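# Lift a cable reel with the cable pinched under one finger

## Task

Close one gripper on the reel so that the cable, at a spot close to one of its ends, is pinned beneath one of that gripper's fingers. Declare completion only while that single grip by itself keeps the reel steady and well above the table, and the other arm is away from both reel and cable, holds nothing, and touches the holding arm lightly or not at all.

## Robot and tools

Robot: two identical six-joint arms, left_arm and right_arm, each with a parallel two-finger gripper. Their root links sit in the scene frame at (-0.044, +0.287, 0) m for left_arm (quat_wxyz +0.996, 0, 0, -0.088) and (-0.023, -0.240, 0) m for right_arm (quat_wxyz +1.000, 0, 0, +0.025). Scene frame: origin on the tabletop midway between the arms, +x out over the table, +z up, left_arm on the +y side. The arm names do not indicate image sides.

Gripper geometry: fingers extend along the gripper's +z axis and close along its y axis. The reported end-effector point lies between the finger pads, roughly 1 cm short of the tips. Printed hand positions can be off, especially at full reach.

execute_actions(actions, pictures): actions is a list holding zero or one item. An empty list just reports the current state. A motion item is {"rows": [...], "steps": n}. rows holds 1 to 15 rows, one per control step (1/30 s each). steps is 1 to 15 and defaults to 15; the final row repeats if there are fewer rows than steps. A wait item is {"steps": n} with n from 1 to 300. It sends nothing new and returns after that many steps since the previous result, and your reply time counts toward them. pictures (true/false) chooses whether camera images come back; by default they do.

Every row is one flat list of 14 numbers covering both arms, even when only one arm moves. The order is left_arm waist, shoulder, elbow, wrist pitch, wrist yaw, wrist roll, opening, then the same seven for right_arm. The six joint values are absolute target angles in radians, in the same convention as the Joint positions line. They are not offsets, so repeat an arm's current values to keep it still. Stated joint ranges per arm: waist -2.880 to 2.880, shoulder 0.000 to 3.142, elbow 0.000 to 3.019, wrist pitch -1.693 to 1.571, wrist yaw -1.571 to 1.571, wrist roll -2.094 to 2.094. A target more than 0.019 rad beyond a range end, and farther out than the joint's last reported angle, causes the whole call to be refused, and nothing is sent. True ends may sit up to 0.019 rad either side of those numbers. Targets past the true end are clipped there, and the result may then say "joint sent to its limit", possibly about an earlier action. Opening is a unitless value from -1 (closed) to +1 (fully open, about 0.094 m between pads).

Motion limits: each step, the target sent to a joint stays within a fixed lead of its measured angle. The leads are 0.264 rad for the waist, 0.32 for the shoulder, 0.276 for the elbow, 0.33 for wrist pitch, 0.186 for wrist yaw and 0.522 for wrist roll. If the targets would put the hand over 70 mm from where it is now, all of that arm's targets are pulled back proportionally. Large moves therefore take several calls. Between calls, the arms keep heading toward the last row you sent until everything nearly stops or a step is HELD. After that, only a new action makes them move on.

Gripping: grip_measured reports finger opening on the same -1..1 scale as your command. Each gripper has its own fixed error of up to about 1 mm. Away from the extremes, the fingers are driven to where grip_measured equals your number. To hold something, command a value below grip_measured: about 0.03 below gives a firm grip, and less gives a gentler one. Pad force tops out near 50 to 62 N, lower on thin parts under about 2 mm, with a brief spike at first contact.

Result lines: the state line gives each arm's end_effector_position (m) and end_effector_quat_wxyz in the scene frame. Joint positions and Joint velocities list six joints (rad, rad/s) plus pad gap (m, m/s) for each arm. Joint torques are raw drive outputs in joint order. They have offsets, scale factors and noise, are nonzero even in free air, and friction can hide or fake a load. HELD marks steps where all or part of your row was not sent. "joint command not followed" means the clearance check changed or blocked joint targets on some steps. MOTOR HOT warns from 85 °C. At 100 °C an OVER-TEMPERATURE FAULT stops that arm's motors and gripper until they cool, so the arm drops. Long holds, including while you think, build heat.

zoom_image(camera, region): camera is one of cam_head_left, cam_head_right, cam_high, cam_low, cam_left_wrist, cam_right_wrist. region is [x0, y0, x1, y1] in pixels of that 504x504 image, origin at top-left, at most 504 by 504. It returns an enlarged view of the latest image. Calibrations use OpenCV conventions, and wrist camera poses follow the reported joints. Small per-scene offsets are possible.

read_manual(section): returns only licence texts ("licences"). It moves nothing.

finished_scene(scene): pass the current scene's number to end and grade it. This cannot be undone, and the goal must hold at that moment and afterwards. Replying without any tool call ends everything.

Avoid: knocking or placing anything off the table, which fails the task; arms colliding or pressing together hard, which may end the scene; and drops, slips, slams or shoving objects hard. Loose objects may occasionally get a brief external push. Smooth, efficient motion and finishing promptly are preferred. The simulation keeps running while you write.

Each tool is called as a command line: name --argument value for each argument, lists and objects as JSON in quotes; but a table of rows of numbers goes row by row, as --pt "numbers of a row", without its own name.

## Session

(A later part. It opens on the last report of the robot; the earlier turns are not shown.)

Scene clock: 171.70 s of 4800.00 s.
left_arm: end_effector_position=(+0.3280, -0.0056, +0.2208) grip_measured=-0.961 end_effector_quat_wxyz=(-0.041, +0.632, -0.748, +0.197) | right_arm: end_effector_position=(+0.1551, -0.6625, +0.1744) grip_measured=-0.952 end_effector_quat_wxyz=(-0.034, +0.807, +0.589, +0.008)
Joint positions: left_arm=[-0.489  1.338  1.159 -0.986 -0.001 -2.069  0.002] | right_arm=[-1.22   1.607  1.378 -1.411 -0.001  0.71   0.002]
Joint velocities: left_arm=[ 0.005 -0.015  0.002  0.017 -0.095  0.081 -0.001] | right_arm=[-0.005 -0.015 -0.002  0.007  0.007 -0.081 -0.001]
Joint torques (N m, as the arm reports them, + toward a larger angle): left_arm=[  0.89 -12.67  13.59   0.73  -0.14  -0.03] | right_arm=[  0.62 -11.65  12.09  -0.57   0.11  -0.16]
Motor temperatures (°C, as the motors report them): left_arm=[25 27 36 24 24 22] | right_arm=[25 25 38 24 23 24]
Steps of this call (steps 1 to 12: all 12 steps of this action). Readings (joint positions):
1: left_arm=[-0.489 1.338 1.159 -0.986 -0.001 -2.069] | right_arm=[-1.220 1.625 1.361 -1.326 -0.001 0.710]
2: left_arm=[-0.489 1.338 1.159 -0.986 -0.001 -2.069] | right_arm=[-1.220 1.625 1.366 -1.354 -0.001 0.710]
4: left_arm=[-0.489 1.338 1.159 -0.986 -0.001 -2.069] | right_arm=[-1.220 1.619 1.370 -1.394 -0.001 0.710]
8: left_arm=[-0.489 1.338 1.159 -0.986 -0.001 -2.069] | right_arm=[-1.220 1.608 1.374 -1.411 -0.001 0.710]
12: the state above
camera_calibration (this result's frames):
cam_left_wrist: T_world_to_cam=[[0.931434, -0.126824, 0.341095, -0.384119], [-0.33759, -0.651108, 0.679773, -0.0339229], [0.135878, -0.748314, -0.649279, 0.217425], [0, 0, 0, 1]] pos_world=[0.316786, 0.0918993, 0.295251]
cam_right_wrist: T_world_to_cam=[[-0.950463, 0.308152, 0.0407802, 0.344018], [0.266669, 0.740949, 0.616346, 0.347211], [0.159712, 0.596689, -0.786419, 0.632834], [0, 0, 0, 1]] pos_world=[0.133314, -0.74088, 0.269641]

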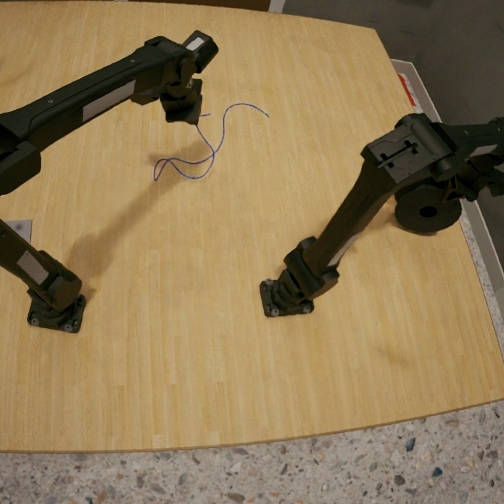

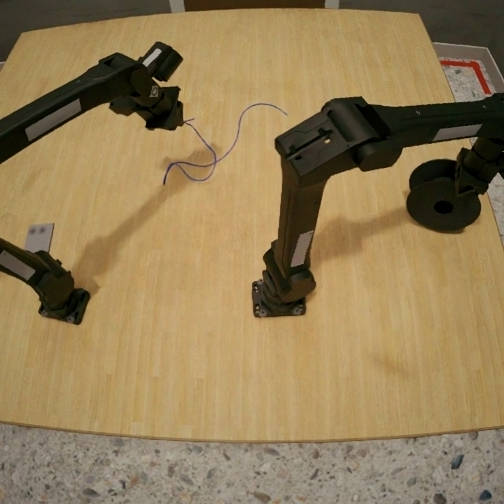

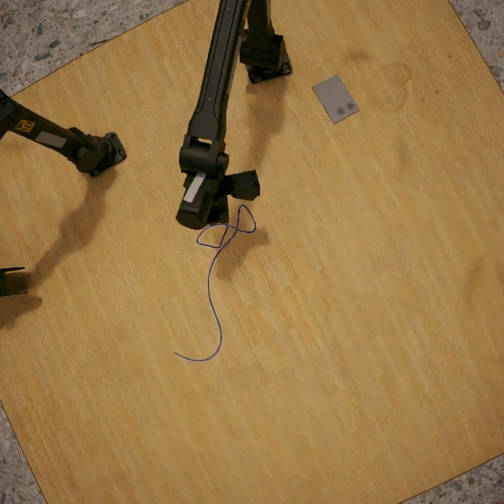

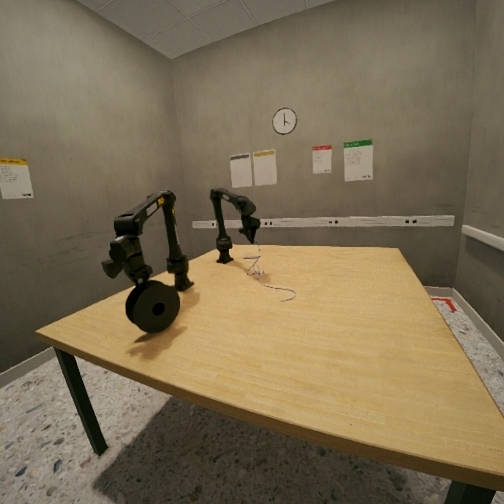

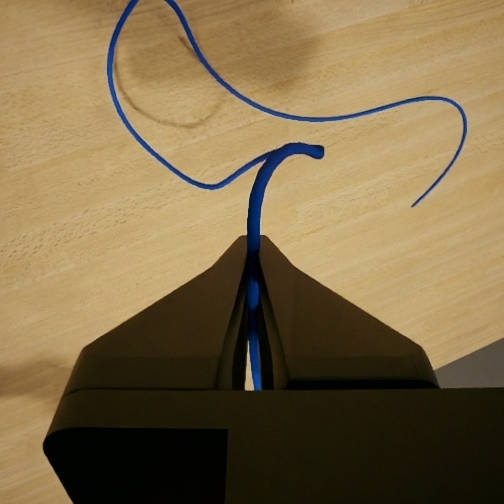

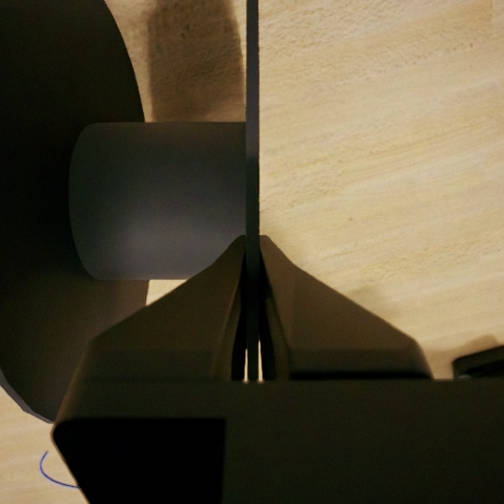

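execute_actions --actions '[{"rows":[[-0.489,1.338,1.19,-0.986,0,-2.069,-1,-1.2,1.4,1.4,-1.4,0,0.3,-1]],"steps":10}]' --pictures false

execute_actions --actions '[{"rows":[[-0.489,1.338,1.19,-0.986,0,-2.069,-1,-0.7,1.25,1.3,-1.0,0,-1.57,-1]],"steps":15}]' --pictures false

execute_actions --actions '[{"rows":[[-0.489,1.338,1.19,-0.986,0,-2.069,-1,-0.3,1.25,1.2,-0.3,0,-1.57,-1]],"steps":15}]' --pictures false

execute_actions --actions '[{"rows":[[-0.489,1.338,1.19,-0.986,0,-2.069,-1,-0.1,1.3,0.8,0.5,0,-1.57,-1]],"steps":15}]'

Scene clock: 177.73 s of 4800.00 s.
left_arm: end_effector_position=(+0.3280, -0.0056, +0.2208) grip_measured=-0.961 end_effector_quat_wxyz=(-0.041, +0.632, -0.748, +0.197) | right_arm: end_effector_position=(+0.1489, -0.6441, +0.2585) grip_measured=-0.952 end_effector_quat_wxyz=(+0.060, +0.695, +0.716, -0.025)
Joint positions: left_arm=[-0.489  1.338  1.159 -0.986 -0.001 -2.069  0.002] | right_arm=[-1.217  1.403  1.369 -1.406  0.     0.374  0.002]
Joint velocities: left_arm=[ 0.015  0.005 -0.007  0.002 -0.022 -0.007 -0.   ] | right_arm=[ 0.005 -0.532  0.002  0.002 -0.022 -0.374  0.001]
Joint torques (N m, as the arm reports them, + toward a larger angle): left_arm=[  0.85 -12.51  13.58   0.71  -0.12  -0.06] | right_arm=[ 1.87 -6.14  9.99  0.18  0.11 -0.17]
Motor temperatures (°C, as the motors report them): left_arm=[25 27 36 24 24 22] | right_arm=[25 25 40 24 23 24]
Steps of this call (steps 1 to 15: the robot went on to your last target; steps 16 to 171: nothing new was sent; steps 172 to 181: all 10 steps of this action). Readings (joint positions):
172: left_arm=[-0.489 1.338 1.159 -0.986 -0.001 -2.069] | right_arm=[-1.220 1.601 1.377 -1.408 -0.000 0.667]
173: left_arm=[-0.489 1.338 1.159 -0.986 -0.001 -2.069] | right_arm=[-1.220 1.590 1.373 -1.407 0.000 0.618]
175: left_arm=[-0.489 1.338 1.159 -0.986 -0.001 -2.069] | right_arm=[-1.220 1.553 1.369 -1.407 0.000 0.535]
179: left_arm=[-0.489 1.338 1.159 -0.986 -0.001 -2.069] | right_arm=[-1.218 1.448 1.369 -1.406 0.000 0.408]
181: the state above

Scene clock: 178.23 s of 4800.00 s.
left_arm: end_effector_position=(+0.3280, -0.0056, +0.2208) grip_measured=-0.961 end_effector_quat_wxyz=(-0.041, +0.632, -0.748, +0.197) | right_arm: end_effector_position=(+0.3818, -0.5202, +0.3047) grip_measured=-0.952 end_effector_quat_wxyz=(+0.219, -0.048, +0.961, -0.161)
Joint positions: left_arm=[-0.489  1.338  1.159 -0.986 -0.001 -2.069  0.002] | right_arm=[-0.658  1.29   1.293 -1.024 -0.013 -0.706  0.002]
Joint velocities: left_arm=[-0.005 -0.005  0.007 -0.017 -0.022 -0.022  0.   ] | right_arm=[ 0.171 -0.024 -0.071 -0.007 -0.037 -2.733 -0.001]
Joint torques (N m, as the arm reports them, + toward a larger angle): left_arm=[  0.78 -12.45  13.53   0.71  -0.15  -0.05] | right_arm=[-3.06 -9.6   9.07  1.85  0.41 -0.07]
Motor temperatures (°C, as the motors report them): left_arm=[25 27 36 24 24 22] | right_arm=[25 25 39 24 23 24]
Steps of this call (steps 1 to 15: all 15 steps of this action). Readings (joint positions):
1: left_arm=[-0.489 1.338 1.159 -0.986 -0.001 -2.069] | right_arm=[-1.206 1.380 1.360 -1.375 0.006 0.324]
2: left_arm=[-0.489 1.338 1.159 -0.986 -0.001 -2.069] | right_arm=[-1.186 1.356 1.343 -1.317 0.016 0.269]
4: left_arm=[-0.489 1.338 1.159 -0.986 -0.001 -2.069] | right_arm=[-1.118 1.319 1.319 -1.213 0.018 0.160]
8: left_arm=[-0.489 1.338 1.159 -0.986 -0.001 -2.069] | right_arm=[-0.930 1.292 1.309 -1.094 0.016 -0.066]
15: the state above

Scene clock: 178.73 s of 4800.00 s.
left_arm: end_effector_position=(+0.3280, -0.0056, +0.2208) grip_measured=-0.961 end_effector_quat_wxyz=(-0.041, +0.632, -0.748, +0.197) | right_arm: end_effector_position=(+0.5412, -0.3692, +0.3674) grip_measured=-0.952 end_effector_quat_wxyz=(+0.356, -0.493, +0.686, -0.399)
Joint positions: left_arm=[-0.489  1.338  1.159 -0.986 -0.001 -2.069  0.002] | right_arm=[-0.276  1.276  1.171 -0.336 -0.006 -1.469  0.002]
Joint velocities: left_arm=[-0.005  0.005 -0.002  0.022  0.037 -0.081  0.   ] | right_arm=[-0.103 -0.093 -0.002  0.056  0.183 -0.564 -0.   ]
Joint torques (N m, as the arm reports them, + toward a larger angle): left_arm=[  0.7  -12.45  13.58   0.69  -0.13  -0.05] | right_arm=[-0.59 -8.53 10.99  2.46  0.12 -0.15]
Motor temperatures (°C, as the motors report them): left_arm=[25 27 36 24 24 22] | right_arm=[25 25 39 24 23 24]
Steps of this call (steps 1 to 15: all 15 steps of this action). Readings (joint positions):
1: left_arm=[-0.489 1.338 1.159 -0.986 -0.001 -2.069] | right_arm=[-0.642 1.287 1.279 -0.994 -0.003 -0.770]
2: left_arm=[-0.489 1.338 1.159 -0.986 -0.001 -2.069] | right_arm=[-0.620 1.282 1.258 -0.937 0.010 -0.826]
4: left_arm=[-0.489 1.338 1.159 -0.986 -0.001 -2.069] | right_arm=[-0.552 1.281 1.225 -0.832 0.013 -0.933]
8: left_arm=[-0.489 1.338 1.159 -0.986 -0.001 -2.069] | right_arm=[-0.389 1.286 1.179 -0.601 0.007 -1.174]
15: the state above

Scene clock: 179.23 s of 4800.00 s.
left_arm: end_effector_position=(+0.3280, -0.0056, +0.2208) grip_measured=-0.961 end_effector_quat_wxyz=(-0.041, +0.632, -0.748, +0.197) | right_arm: end_effector_position=(+0.5392, -0.2604, +0.2530) grip_measured=-0.952 end_effector_quat_wxyz=(+0.453, -0.525, +0.557, -0.457)
Joint positions: left_arm=[-0.489  1.338  1.159 -0.986 -0.001 -2.069  0.002] | right_arm=[-0.086  1.357  0.745  0.439 -0.003 -1.546  0.002]
Joint velocities: left_arm=[ 0.005 -0.015 -0.007 -0.007 -0.051 -0.007 -0.001] | right_arm=[-0.015 -0.171  0.002  0.261  0.037 -0.051 -0.001]
Joint torques (N m, as the arm reports them, + toward a larger angle): left_arm=[  0.67 -12.57  13.47   0.75  -0.15  -0.05] | right_arm=[  0.13 -10.03  11.09   3.02   0.09  -0.12]
Motor temperatures (°C, as the motors report them): left_arm=[25 27 36 24 24 22] | right_arm=[25 25 39 24 23 24]
Steps of this call (steps 1 to 15: all 15 steps of this action). Readings (joint positions):
1: left_arm=[-0.489 1.338 1.159 -0.986 -0.001 -2.069] | right_arm=[-0.272 1.274 1.150 -0.300 -0.000 -1.477]
2: left_arm=[-0.489 1.338 1.159 -0.986 -0.001 -2.069] | right_arm=[-0.265 1.266 1.115 -0.238 0.005 -1.483]
4: left_arm=[-0.489 1.338 1.159 -0.986 -0.001 -2.069] | right_arm=[-0.235 1.261 1.026 -0.128 0.006 -1.494]
8: left_arm=[-0.489 1.338 1.159 -0.986 -0.001 -2.069] | right_arm=[-0.139 1.297 0.809 0.202 0.003 -1.525]
15: the state above
camera_calibration (this result's frames):
cam_left_wrist: T_world_to_cam=[[0.931434, -0.126824, 0.341095, -0.384119], [-0.33759, -0.651108, 0.679773, -0.0339229], [0.135878, -0.748314, -0.649279, 0.217425], [0, 0, 0, 1]] pos_world=[0.316786, 0.0918993, 0.295251]
cam_right_wrist: T_world_to_cam=[[0.175366, -0.0356228, 0.983859, -0.353219], [-0.596171, -0.799124, 0.0773296, 0.0989815], [0.783471, -0.600109, -0.161377, -0.4128], [0, 0, 0, 1]] pos_world=[0.444369, -0.181209, 0.273247]

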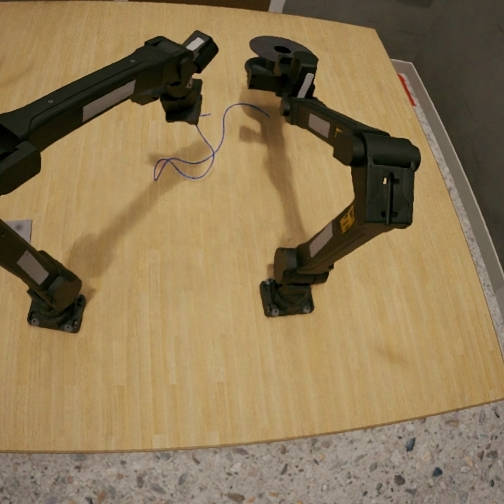

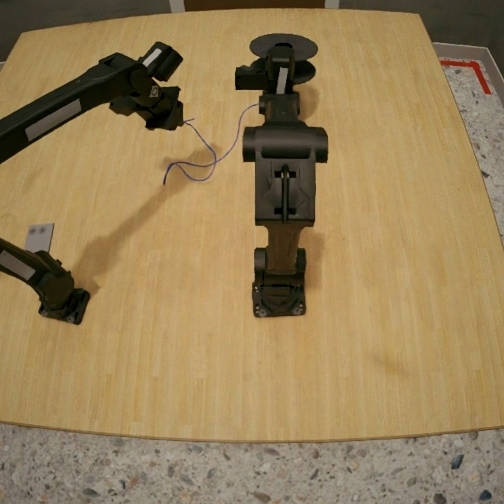

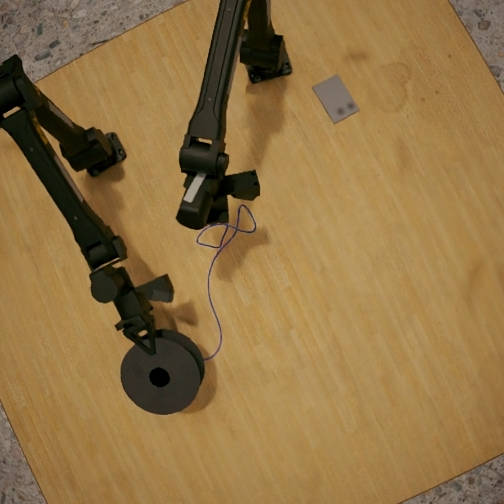

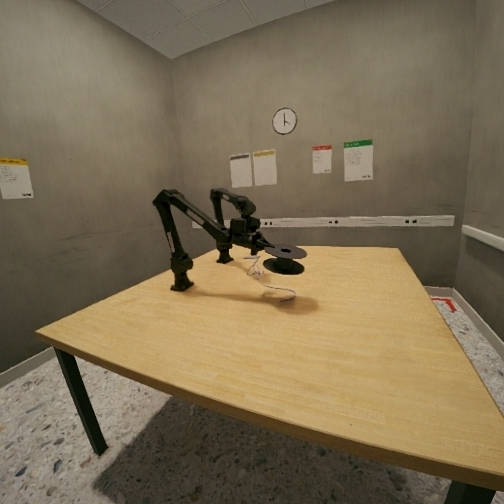

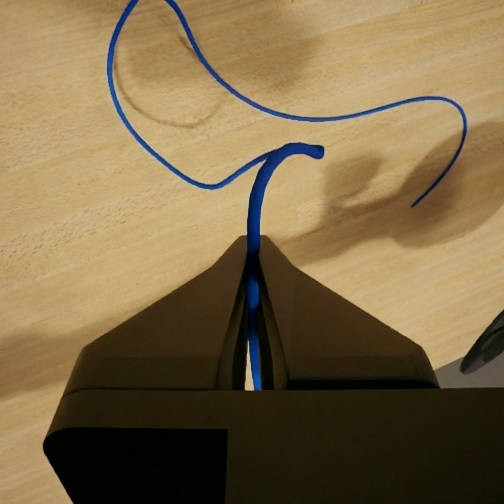

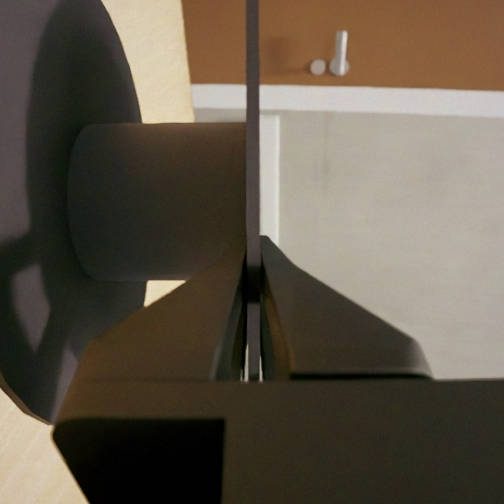

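execute_actions --actions '[{"rows":[[-0.489,1.338,1.19,-0.986,0,-2.069,-1,-0.13,1.5,0.6,0.95,0,-1.57,-1],[-0.489,1.338,1.19,-0.986,0,-2.069,-1,-0.13,1.5,0.6,0.95,0,-1.57,-1],[-0.489,1.338,1.19,-0.986,0,-2.069,-1,-0.13,1.5,0.6,0.95,0,-1.57,-1],[-0.489,1.338,1.19,-0.986,0,-2.069,-1,-0.13,1.5,0.6,0.95,0,-1.57,-1],[-0.489,1.338,1.19,-0.986,0,-2.069,-1,-0.13,1.5,0.6,0.95,0,-1.57,-1],[-0.489,1.338,1.19,-0.986,0,-2.069,-1,-0.13,1.77,0.52,1.28,0,-1.57,-1]],"steps":15}]' --pictures false

execute_actions --actions '[{"rows":[[-0.489,1.338,1.19,-0.986,0,-2.069,-1,-0.13,1.77,0.52,1.28,0,-1.57,-1]],"steps":10}]'

Scene clock: 182.50 s of 4800.00 s.
left_arm: end_effector_position=(+0.3280, -0.0056, +0.2208) grip_measured=-0.961 end_effector_quat_wxyz=(-0.041, +0.632, -0.748, +0.197) | right_arm: end_effector_position=(+0.4993, -0.2753, +0.0953) grip_measured=-0.952 end_effector_quat_wxyz=(+0.472, -0.495, +0.535, -0.497)
Joint positions: left_arm=[-0.489  1.338  1.159 -0.986 -0.001 -2.069  0.002] | right_arm=[-0.117  1.823  0.507  1.256 -0.003 -1.558  0.002]
Joint velocities: left_arm=[-0.015 -0.005 -0.017 -0.002 -0.051  0.037  0.   ] | right_arm=[-0.024 -0.357  0.002 -0.002 -0.007 -0.007  0.   ]
Joint torques (N m, as the arm reports them, + toward a larger angle): left_arm=[  0.31 -12.71  13.54   0.76  -0.14  -0.06] | right_arm=[  0.02 -10.51   3.97   2.43   0.08  -0.08]
Motor temperatures (°C, as the motors report them): left_arm=[25 27 37 24 24 22] | right_arm=[25 25 39 24 23 24]
Steps of this call (steps 1 to 30: the robot went on to your last target; steps 31 to 83: nothing new was sent; steps 84 to 98: all 15 steps of this action). Readings (joint positions):
84: left_arm=[-0.489 1.338 1.159 -0.986 -0.001 -2.069] | right_arm=[-0.088 1.336 0.729 0.508 -0.003 -1.552]
85: left_arm=[-0.489 1.338 1.159 -0.986 -0.001 -2.069] | right_arm=[-0.090 1.356 0.703 0.605 -0.003 -1.552]
87: left_arm=[-0.489 1.338 1.159 -0.986 -0.001 -2.069] | right_arm=[-0.100 1.423 0.644 0.800 -0.003 -1.552]
91: left_arm=[-0.489 1.338 1.159 -0.986 -0.001 -2.069] | right_arm=[-0.116 1.624 0.559 1.057 -0.002 -1.552]
98: the state above

Scene clock: 182.83 s of 4800.00 s.
left_arm: end_effector_position=(+0.3280, -0.0056, +0.2208) grip_measured=-0.961 end_effector_quat_wxyz=(-0.041, +0.632, -0.748, +0.197) | right_arm: end_effector_position=(+0.5001, -0.2753, +0.1106) grip_measured=-0.952 end_effector_quat_wxyz=(+0.479, -0.488, +0.527, -0.505)
Joint positions: left_arm=[-0.489  1.338  1.159 -0.986 -0.001 -2.069  0.002] | right_arm=[-0.117  1.793  0.507  1.256 -0.003 -1.558  0.002]
Joint velocities: left_arm=[-0.005  0.005 -0.007 -0.017  0.007  0.051 -0.   ] | right_arm=[-0.015 -0.024  0.002  0.012 -0.066  0.022 -0.001]
Joint torques (N m, as the arm reports them, + toward a larger angle): left_arm=[  0.97 -12.58  13.58   0.79  -0.14  -0.06] | right_arm=[ 0.24 -9.61  4.35  2.25  0.15 -0.1 ]
Motor temperatures (°C, as the motors report them): left_arm=[25 27 37 24 24 22] | right_arm=[25 25 39 24 23 24]
Steps of this call (steps 1 to 10: all 10 steps of this action). Readings (joint positions):
1: left_arm=[-0.489 1.338 1.159 -0.986 -0.001 -2.069] | right_arm=[-0.117 1.813 0.507 1.256 -0.003 -1.558]
2: left_arm=[-0.489 1.338 1.159 -0.986 -0.001 -2.069] | right_arm=[-0.117 1.805 0.507 1.256 -0.003 -1.558]
4: left_arm=[-0.489 1.338 1.159 -0.986 -0.001 -2.069] | right_arm=[-0.117 1.794 0.507 1.256 -0.003 -1.558]
8: left_arm=[-0.489 1.338 1.159 -0.986 -0.001 -2.069] | right_arm=[-0.117 1.793 0.507 1.256 -0.003 -1.558]
10: the state above
camera_calibration (this result's frames):
cam_left_wrist: T_world_to_cam=[[0.931434, -0.126824, 0.341095, -0.384119], [-0.33759, -0.651108, 0.679773, -0.0339229], [0.135878, -0.748314, -0.649279, 0.217425], [0, 0, 0, 1]] pos_world=[0.316786, 0.0918993, 0.295251]
cam_right_wrist: T_world_to_cam=[[0.0335627, -0.0197229, 0.999242, -0.133152], [-0.626111, -0.779713, 0.0056401, 0.102977], [0.779011, -0.625826, -0.038518, -0.432521], [0, 0, 0, 1]] pos_world=[0.405882, -0.193017, 0.11581]

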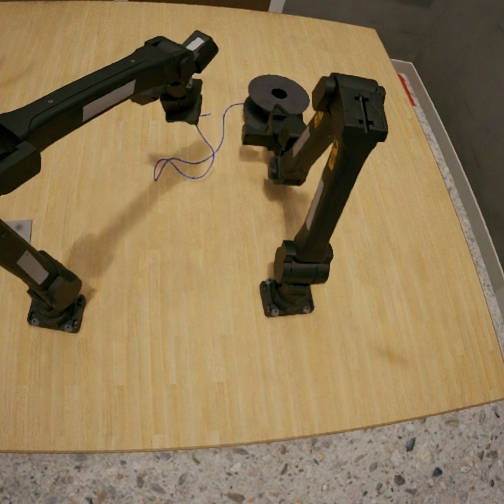

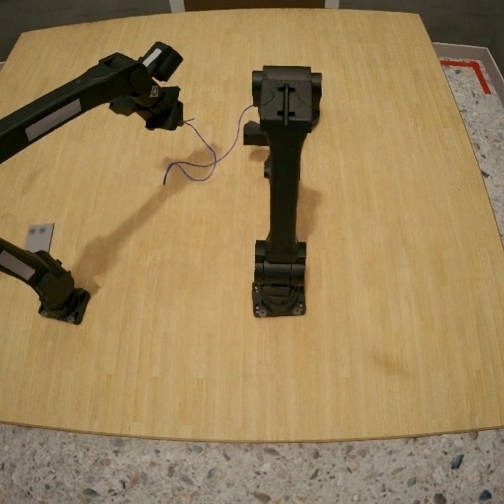

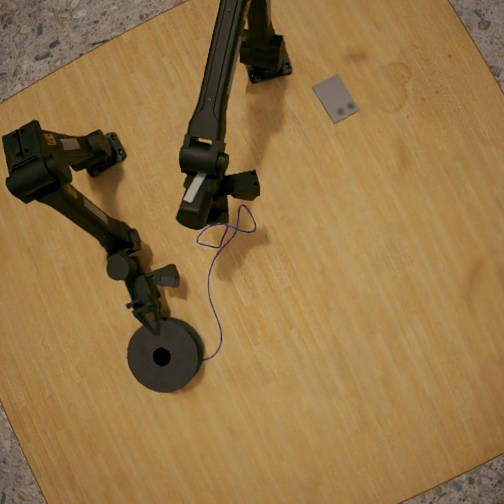

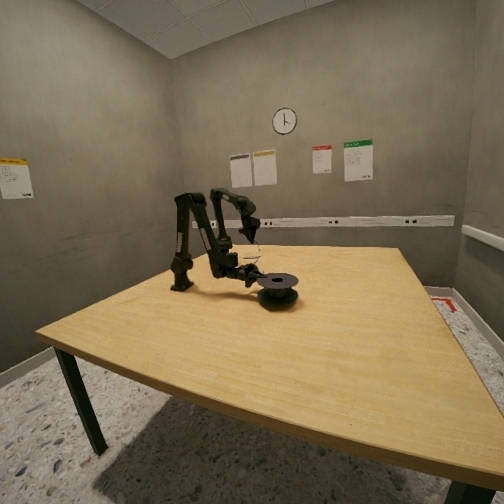

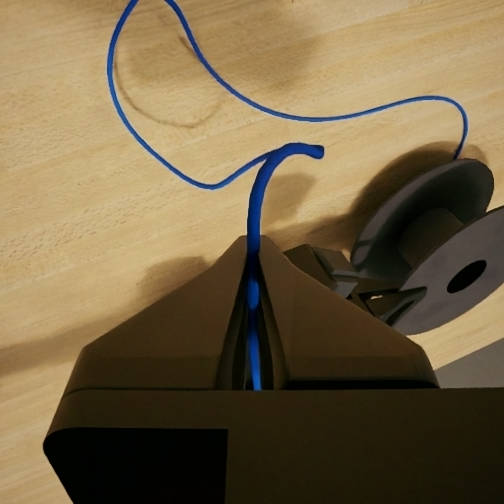

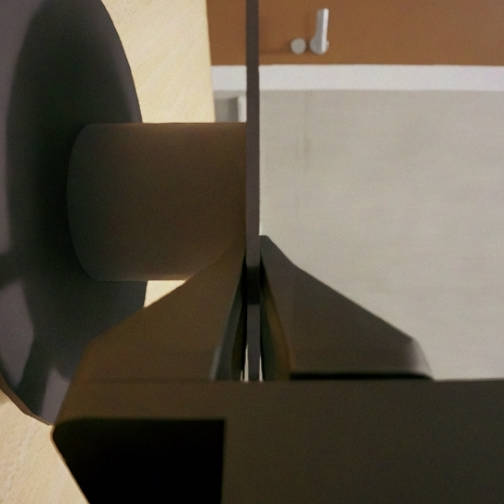

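execute_actions --actions '[{"rows":[[-0.489,1.338,1.19,-0.986,0,-2.069,-1,-0.25,1.77,0.52,1.3,0,-1.57,-1],[-0.489,1.338,1.19,-0.986,0,-2.069,-1,-0.25,1.77,0.52,1.3,0,-1.57,-1],[-0.489,1.338,1.19,-0.986,0,-2.069,-1,-0.25,1.77,0.52,1.3,0,-1.57,-1],[-0.489,1.338,1.19,-0.986,0,-2.069,-1,-0.25,1.77,0.52,1.3,0,-1.57,-1],[-0.489,1.338,1.19,-0.986,0,-2.069,-1,-0.25,1.77,0.52,1.3,0,-1.57,-1],[-0.489,1.338,1.19,-0.986,0,-2.069,-1,-0.25,1.77,0.52,1.3,0,-1.57,-1],[-0.489,1.338,1.19,-0.986,0,-2.069,-1,-0.25,1.84,0.52,1.36,0,-1.57,-1]],"steps":15}]'

Scene clock: 184.77 s of 4800.00 s.
left_arm: end_effector_position=(+0.3280, -0.0056, +0.2208) grip_measured=-0.961 end_effector_quat_wxyz=(-0.041, +0.632, -0.748, +0.197) | right_arm: end_effector_position=(+0.4879, -0.3517, +0.0926) grip_measured=-0.952 end_effector_quat_wxyz=(+0.439, -0.448, +0.564, -0.538)
Joint positions: left_arm=[-0.489  1.338  1.159 -0.986 -0.001 -2.069  0.002] | right_arm=[-0.263  1.858  0.507  1.315  0.003 -1.558  0.002]
Joint velocities: left_arm=[ 0.005 -0.005 -0.017  0.002  0.007 -0.066  0.   ] | right_arm=[-0.015  0.015  0.002 -0.012 -0.037 -0.051  0.   ]
Joint torques (N m, as the arm reports them, + toward a larger angle): left_arm=[  0.65 -12.5   13.54   0.69  -0.14  -0.07] | right_arm=[  1.98 -10.     3.67   3.4   -0.07  -0.03]
Motor temperatures (°C, as the motors report them): left_arm=[25 27 37 24 24 22] | right_arm=[25 26 38 24 23 24]
Steps of this call (steps 1 to 15: the robot went on to your last target; steps 16 to 43: nothing new was sent; steps 44 to 58: all 15 steps of this action). Readings (joint positions):
44: left_arm=[-0.489 1.338 1.159 -0.986 -0.001 -2.069] | right_arm=[-0.126 1.793 0.507 1.256 -0.009 -1.558]
45: left_arm=[-0.489 1.338 1.159 -0.986 -0.001 -2.069] | right_arm=[-0.143 1.793 0.507 1.256 -0.014 -1.558]
47: left_arm=[-0.489 1.338 1.159 -0.986 -0.001 -2.069] | right_arm=[-0.193 1.793 0.507 1.256 -0.009 -1.558]
51: left_arm=[-0.489 1.338 1.159 -0.986 -0.001 -2.069] | right_arm=[-0.262 1.809 0.507 1.290 0.007 -1.558]
58: the state above
camera_calibration (this result's frames):
cam_left_wrist: T_world_to_cam=[[0.931434, -0.126824, 0.341095, -0.384119], [-0.33759, -0.651108, 0.679773, -0.0339229], [0.135878, -0.748314, -0.649279, 0.217425], [0, 0, 0, 1]] pos_world=[0.316786, 0.0918993, 0.295251]
cam_right_wrist: T_world_to_cam=[[0.0358288, -0.0255971, 0.99903, -0.119379], [-0.736535, -0.676339, 0.00908566, 0.125839], [0.67545, -0.736146, -0.0430856, -0.4593], [0, 0, 0, 1]] pos_world=[0.407196, -0.256057, 0.098331]

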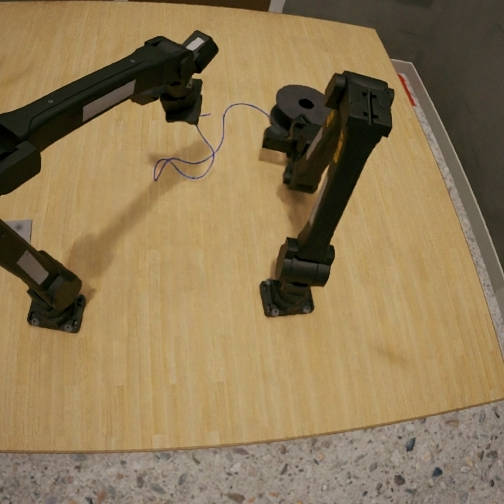

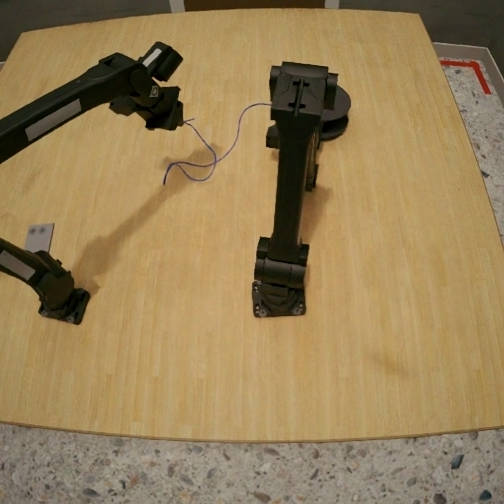

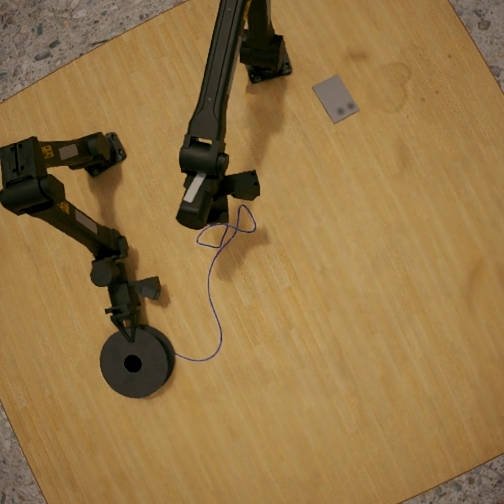

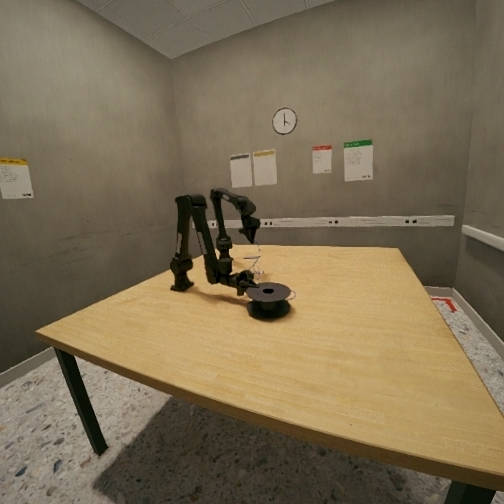

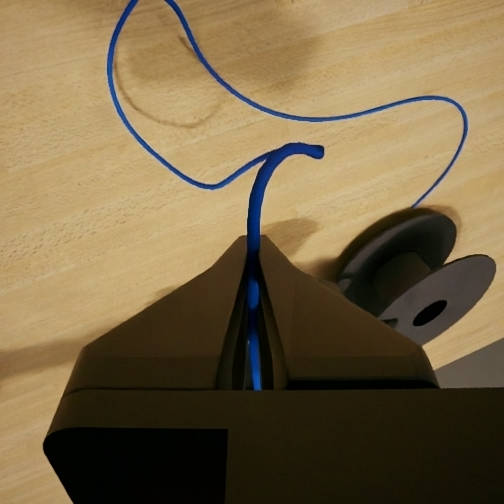

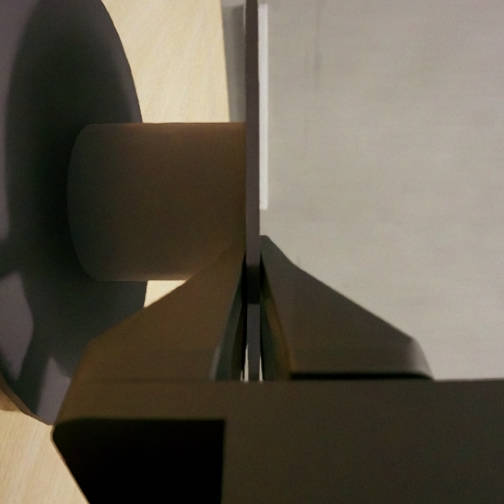

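execute_actions --actions '[{"rows":[[-0.489,1.338,1.19,-0.986,0,-2.069,-1,-0.263,1.86,0.52,1.34,0,-1.57,-0.6]],"steps":12}]'

Scene clock: 186.00 s of 4800.00 s.
left_arm: end_effector_position=(+0.3280, -0.0056, +0.2208) grip_measured=-0.961 end_effector_quat_wxyz=(-0.041, +0.632, -0.748, +0.197) | right_arm: end_effector_position=(+0.4878, -0.3516, +0.0920) grip_measured=-0.601 end_effector_quat_wxyz=(+0.438, -0.448, +0.564, -0.538)
Joint positions: left_arm=[-0.489  1.338  1.159 -0.986 -0.001 -2.069  0.002] | right_arm=[-0.263  1.86   0.507  1.317  0.003 -1.559  0.019]
Joint velocities: left_arm=[-0.005 -0.005  0.002 -0.002  0.022  0.007  0.   ] | right_arm=[-0.015  0.005 -0.002 -0.012 -0.037  0.007 -0.   ]
Joint torques (N m, as the arm reports them, + toward a larger angle): left_arm=[  0.54 -12.25  13.46   0.77  -0.14  -0.07] | right_arm=[ 1.19 -8.58  3.84  2.45 -0.08 -0.08]
Motor temperatures (°C, as the motors report them): left_arm=[25 27 37 24 24 22] | right_arm=[25 26 38 24 23 24]
Steps of this call (steps 1 to 15: the robot went on to your last target; steps 16 to 25: nothing new was sent; steps 26 to 37: all 12 steps of this action). Readings (joint positions):
26: left_arm=[-0.489 1.338 1.159 -0.986 -0.001 -2.069] | right_arm=[-0.263 1.858 0.507 1.317 0.003 -1.558]
27: left_arm=[-0.489 1.338 1.159 -0.986 -0.001 -2.069] | right_arm=[-0.263 1.858 0.507 1.317 0.003 -1.559]
29: left_arm=[-0.489 1.338 1.159 -0.986 -0.001 -2.069] | right_arm=[-0.263 1.860 0.507 1.317 0.003 -1.559]
33: left_arm=[-0.489 1.338 1.159 -0.986 -0.001 -2.069] | right_arm=[-0.263 1.860 0.507 1.317 0.003 -1.559]
37: the state above
camera_calibration (this result's frames):
cam_left_wrist: T_world_to_cam=[[0.931434, -0.126824, 0.341095, -0.384119], [-0.33759, -0.651108, 0.679773, -0.0339229], [0.135878, -0.748314, -0.649279, 0.217425], [0, 0, 0, 1]] pos_world=[0.316786, 0.0918993, 0.295251]
cam_right_wrist: T_world_to_cam=[[0.0359993, -0.0248519, 0.999043, -0.118613], [-0.736256, -0.676633, 0.00969836, 0.125564], [0.675744, -0.735901, -0.0426557, -0.45933], [0, 0, 0, 1]] pos_world=[0.407107, -0.256008, 0.0976891]

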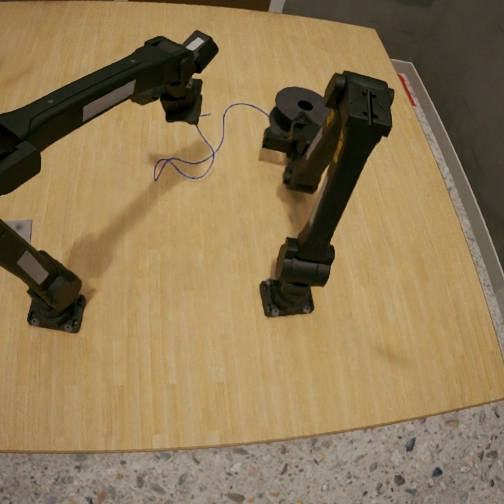

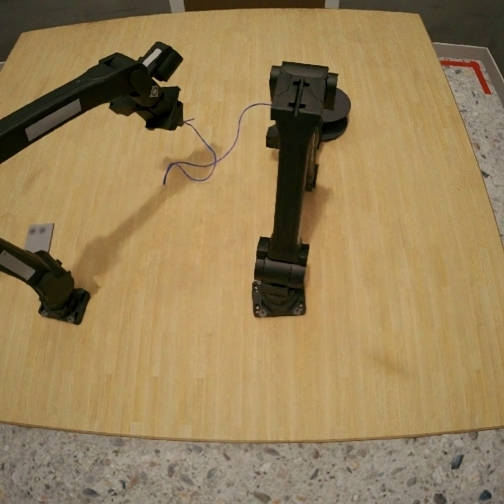

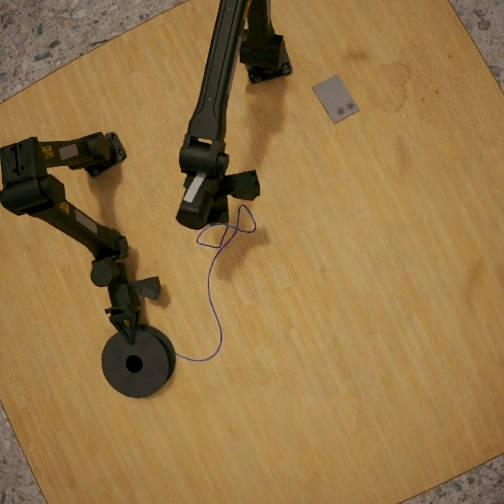

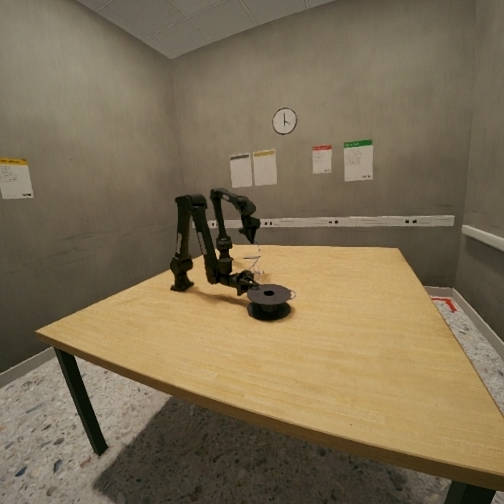

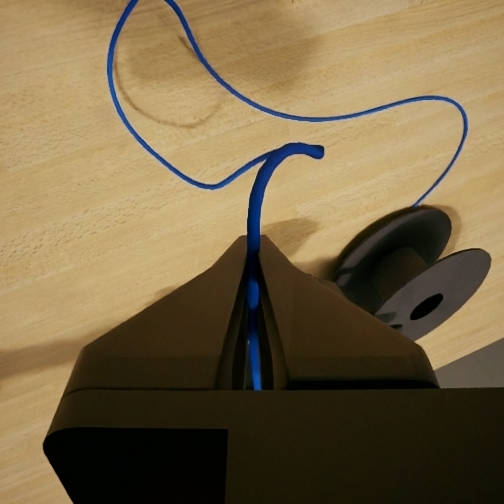

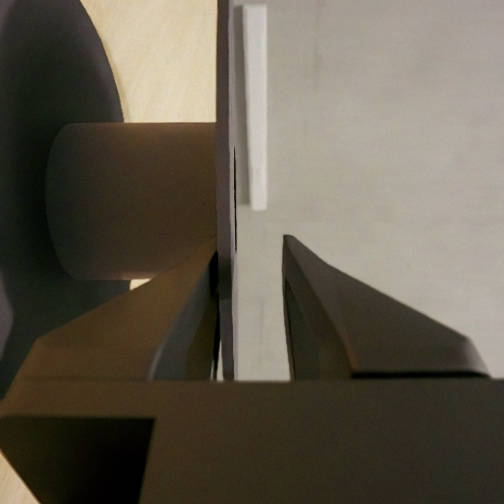

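execute_actions --actions '[{"rows":[[-0.489,1.338,1.19,-0.986,0,-2.069,-1,-0.263,1.89,0.52,1.39,0,-1.57,0.0]],"steps":15}]'

Scene clock: 187.27 s of 4800.00 s.
left_arm: end_effector_position=(+0.3280, -0.0056, +0.2208) grip_measured=-0.961 end_effector_quat_wxyz=(-0.041, +0.632, -0.748, +0.197) | right_arm: end_effector_position=(+0.4873, -0.3514, +0.0939) grip_measured=-0.001 end_effector_quat_wxyz=(+0.445, -0.441, +0.555, -0.546)
Joint positions: left_arm=[-0.489  1.338  1.159 -0.986 -0.001 -2.069  0.002] | right_arm=[-0.263  1.882  0.507  1.369  0.002 -1.559  0.047]
Joint velocities: left_arm=[ 0.005 -0.015  0.012 -0.007  0.051  0.051  0.   ] | right_arm=[-0.005 -0.024  0.002  0.002 -0.051 -0.066  0.   ]
Joint torques (N m, as the arm reports them, + toward a larger angle): left_arm=[  0.69 -12.64  13.5    0.71  -0.15  -0.05] | right_arm=[ 0.05 -8.23  3.57  2.15 -0.08 -0.11]
Motor temperatures (°C, as the motors report them): left_arm=[25 27 37 24 24 22] | right_arm=[25 26 37 24 23 24]
Steps of this call (steps 1 to 15: the robot went on to your last target; steps 16 to 23: nothing new was sent; steps 24 to 38: all 15 steps of this action). Readings (joint positions):
24: left_arm=[-0.489 1.338 1.159 -0.986 -0.001 -2.069] | right_arm=[-0.263 1.863 0.507 1.327 0.003 -1.559]
25: left_arm=[-0.489 1.338 1.159 -0.986 -0.001 -2.069] | right_arm=[-0.263 1.867 0.507 1.341 0.003 -1.559]
27: left_arm=[-0.489 1.338 1.159 -0.986 -0.001 -2.069] | right_arm=[-0.263 1.877 0.507 1.358 0.002 -1.559]
31: left_arm=[-0.489 1.338 1.159 -0.986 -0.001 -2.069] | right_arm=[-0.263 1.882 0.507 1.367 0.002 -1.559]
38: the state above
camera_calibration (this result's frames):
cam_left_wrist: T_world_to_cam=[[0.931434, -0.126824, 0.341095, -0.384119], [-0.33759, -0.651108, 0.679773, -0.0339229], [0.135878, -0.748314, -0.649279, 0.217425], [0, 0, 0, 1]] pos_world=[0.316786, 0.0918993, 0.295251]
cam_right_wrist: T_world_to_cam=[[0.00619136, -0.0184078, 0.999811, -0.103823], [-0.736025, -0.676908, -0.00790488, 0.126734], [0.676926, -0.735837, -0.0177396, -0.461666], [0, 0, 0, 1]] pos_world=[0.406436, -0.255835, 0.0966156]

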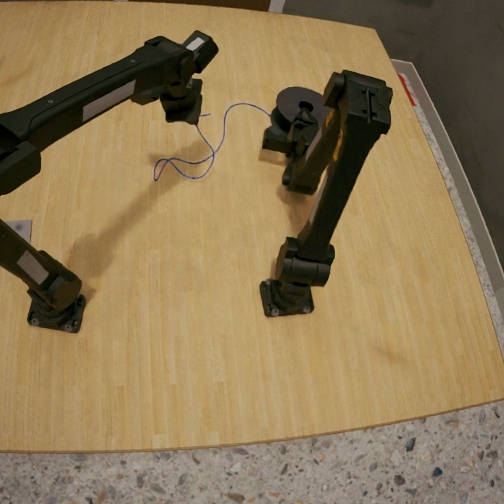

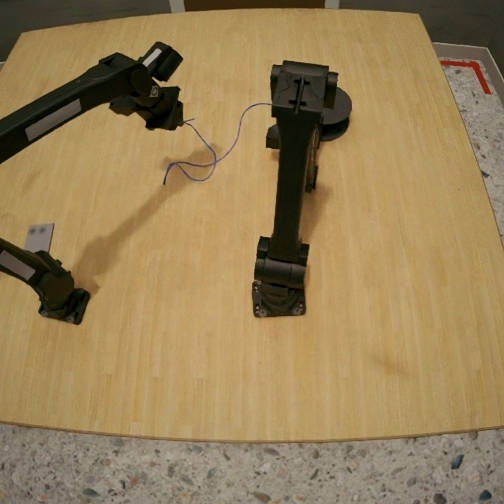

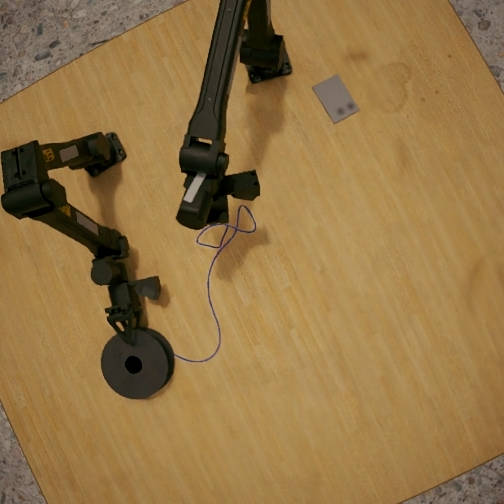

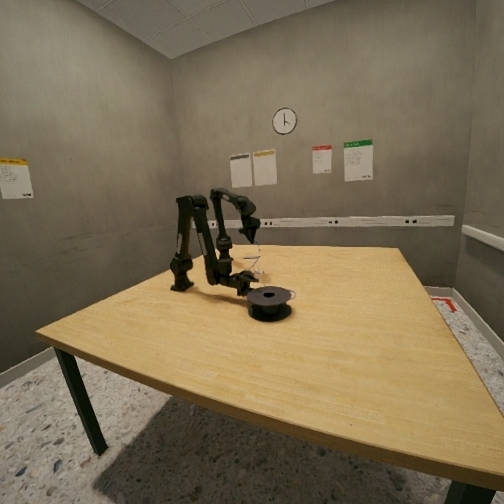

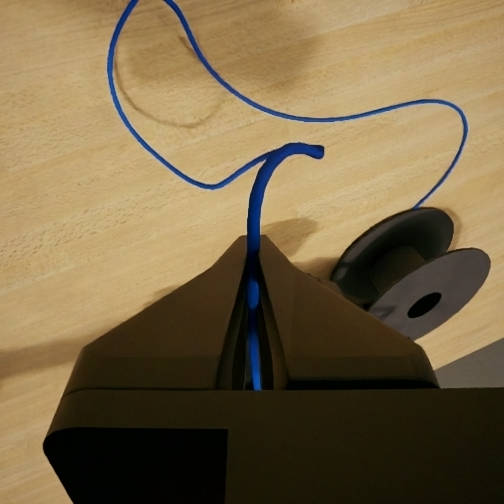

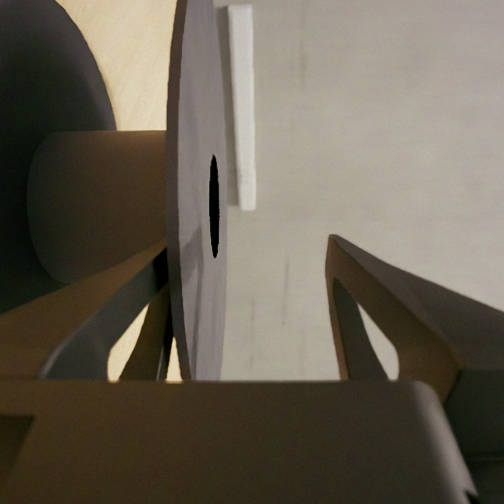

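execute_actions --actions '[{"rows":[[-0.489,1.338,1.19,-0.986,0,-2.069,-1,-0.263,1.93,0.52,1.44,0,-1.57,0.1]],"steps":15}]'

Scene clock: 188.73 s of 4800.00 s.
left_arm: end_effector_position=(+0.3280, -0.0056, +0.2208) grip_measured=-0.961 end_effector_quat_wxyz=(-0.041, +0.632, -0.748, +0.197) | right_arm: end_effector_position=(+0.4857, -0.3510, +0.0851) grip_measured=+0.098 end_effector_quat_wxyz=(+0.447, -0.440, +0.553, -0.549)
Joint positions: left_arm=[-0.489  1.338  1.159 -0.986 -0.001 -2.069  0.002] | right_arm=[-0.263  1.924  0.507  1.419  0.002 -1.559  0.052]
Joint velocities: left_arm=[-0.005  0.005  0.002 -0.002  0.022 -0.037 -0.001] | right_arm=[-0.005  0.015  0.002 -0.007  0.022 -0.051 -0.   ]
Joint torques (N m, as the arm reports them, + toward a larger angle): left_arm=[  0.75 -12.38  13.57   0.61  -0.15  -0.05] | right_arm=[ 1.11 -8.17  3.38  2.45  0.   -0.11]
Motor temperatures (°C, as the motors report them): left_arm=[25 27 37 24 24 22] | right_arm=[25 26 37 24 23 24]
Steps of this call (steps 1 to 15: the robot went on to your last target; steps 16 to 29: nothing new was sent; steps 30 to 44: all 15 steps of this action). Readings (joint positions):
30: left_arm=[-0.489 1.338 1.159 -0.986 -0.001 -2.069] | right_arm=[-0.263 1.886 0.507 1.380 0.002 -1.559]
31: left_arm=[-0.489 1.338 1.159 -0.986 -0.001 -2.069] | right_arm=[-0.263 1.892 0.507 1.397 0.002 -1.559]
33: left_arm=[-0.489 1.338 1.159 -0.986 -0.001 -2.069] | right_arm=[-0.263 1.908 0.507 1.414 0.002 -1.559]
37: left_arm=[-0.489 1.338 1.159 -0.986 -0.001 -2.069] | right_arm=[-0.263 1.924 0.507 1.417 0.002 -1.559]
44: the state above
camera_calibration (this result's frames):
cam_left_wrist: T_world_to_cam=[[0.931434, -0.126824, 0.341095, -0.384119], [-0.33759, -0.651108, 0.679773, -0.0339229], [0.135878, -0.748314, -0.649279, 0.217425], [0, 0, 0, 1]] pos_world=[0.316786, 0.0918993, 0.295251]
cam_right_wrist: T_world_to_cam=[[-0.00126476, -0.0167963, 0.999858, -0.0907441], [-0.73595, -0.676925, -0.0123023, 0.126014], [0.677035, -0.735861, -0.0115051, -0.461024], [0, 0, 0, 1]] pos_world=[0.404754, -0.255471, 0.0869774]

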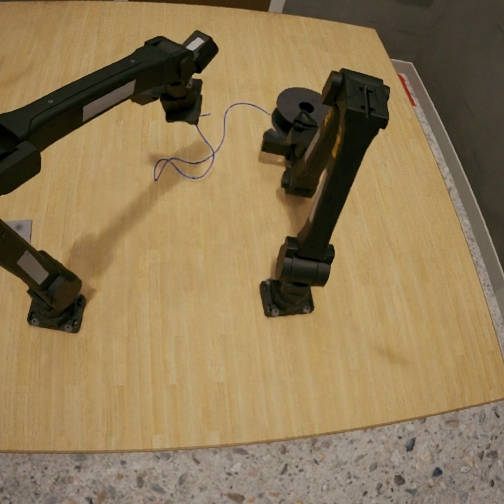

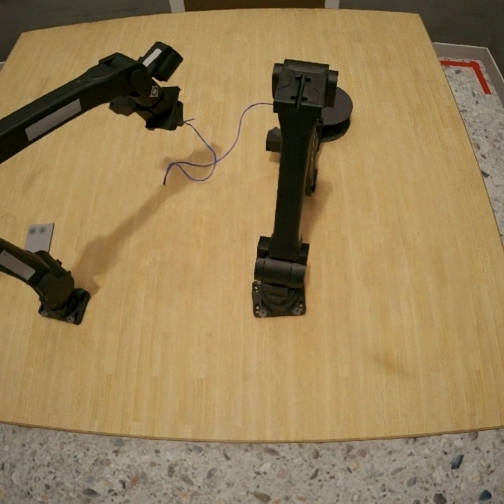

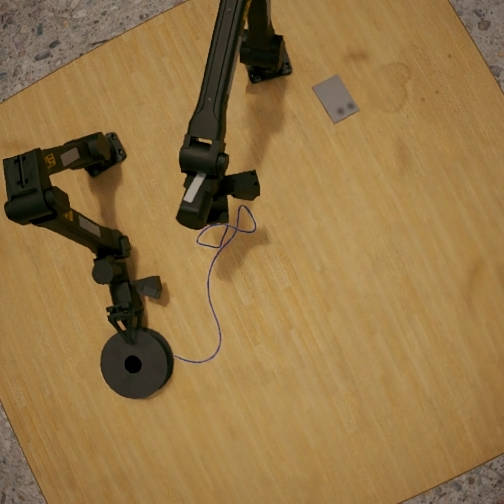

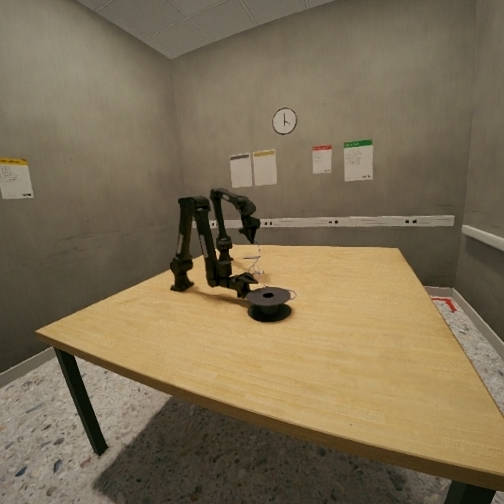

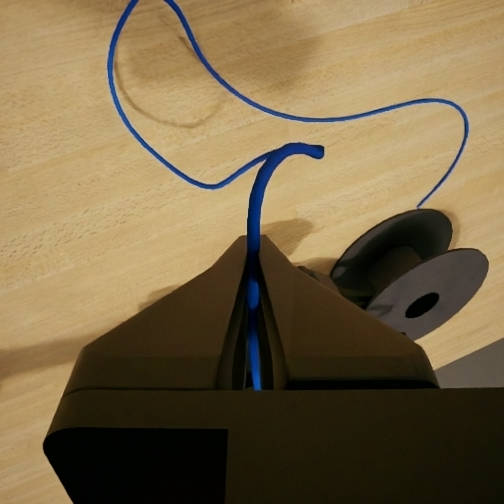

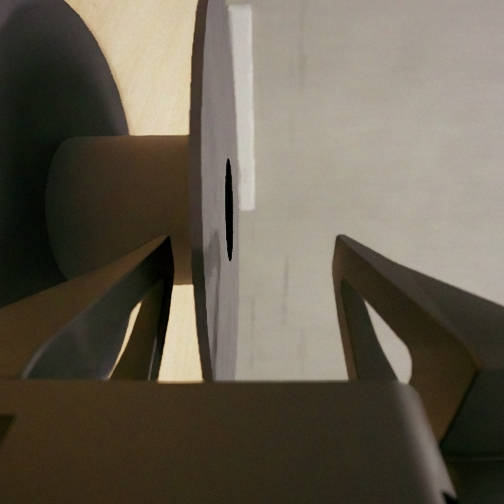

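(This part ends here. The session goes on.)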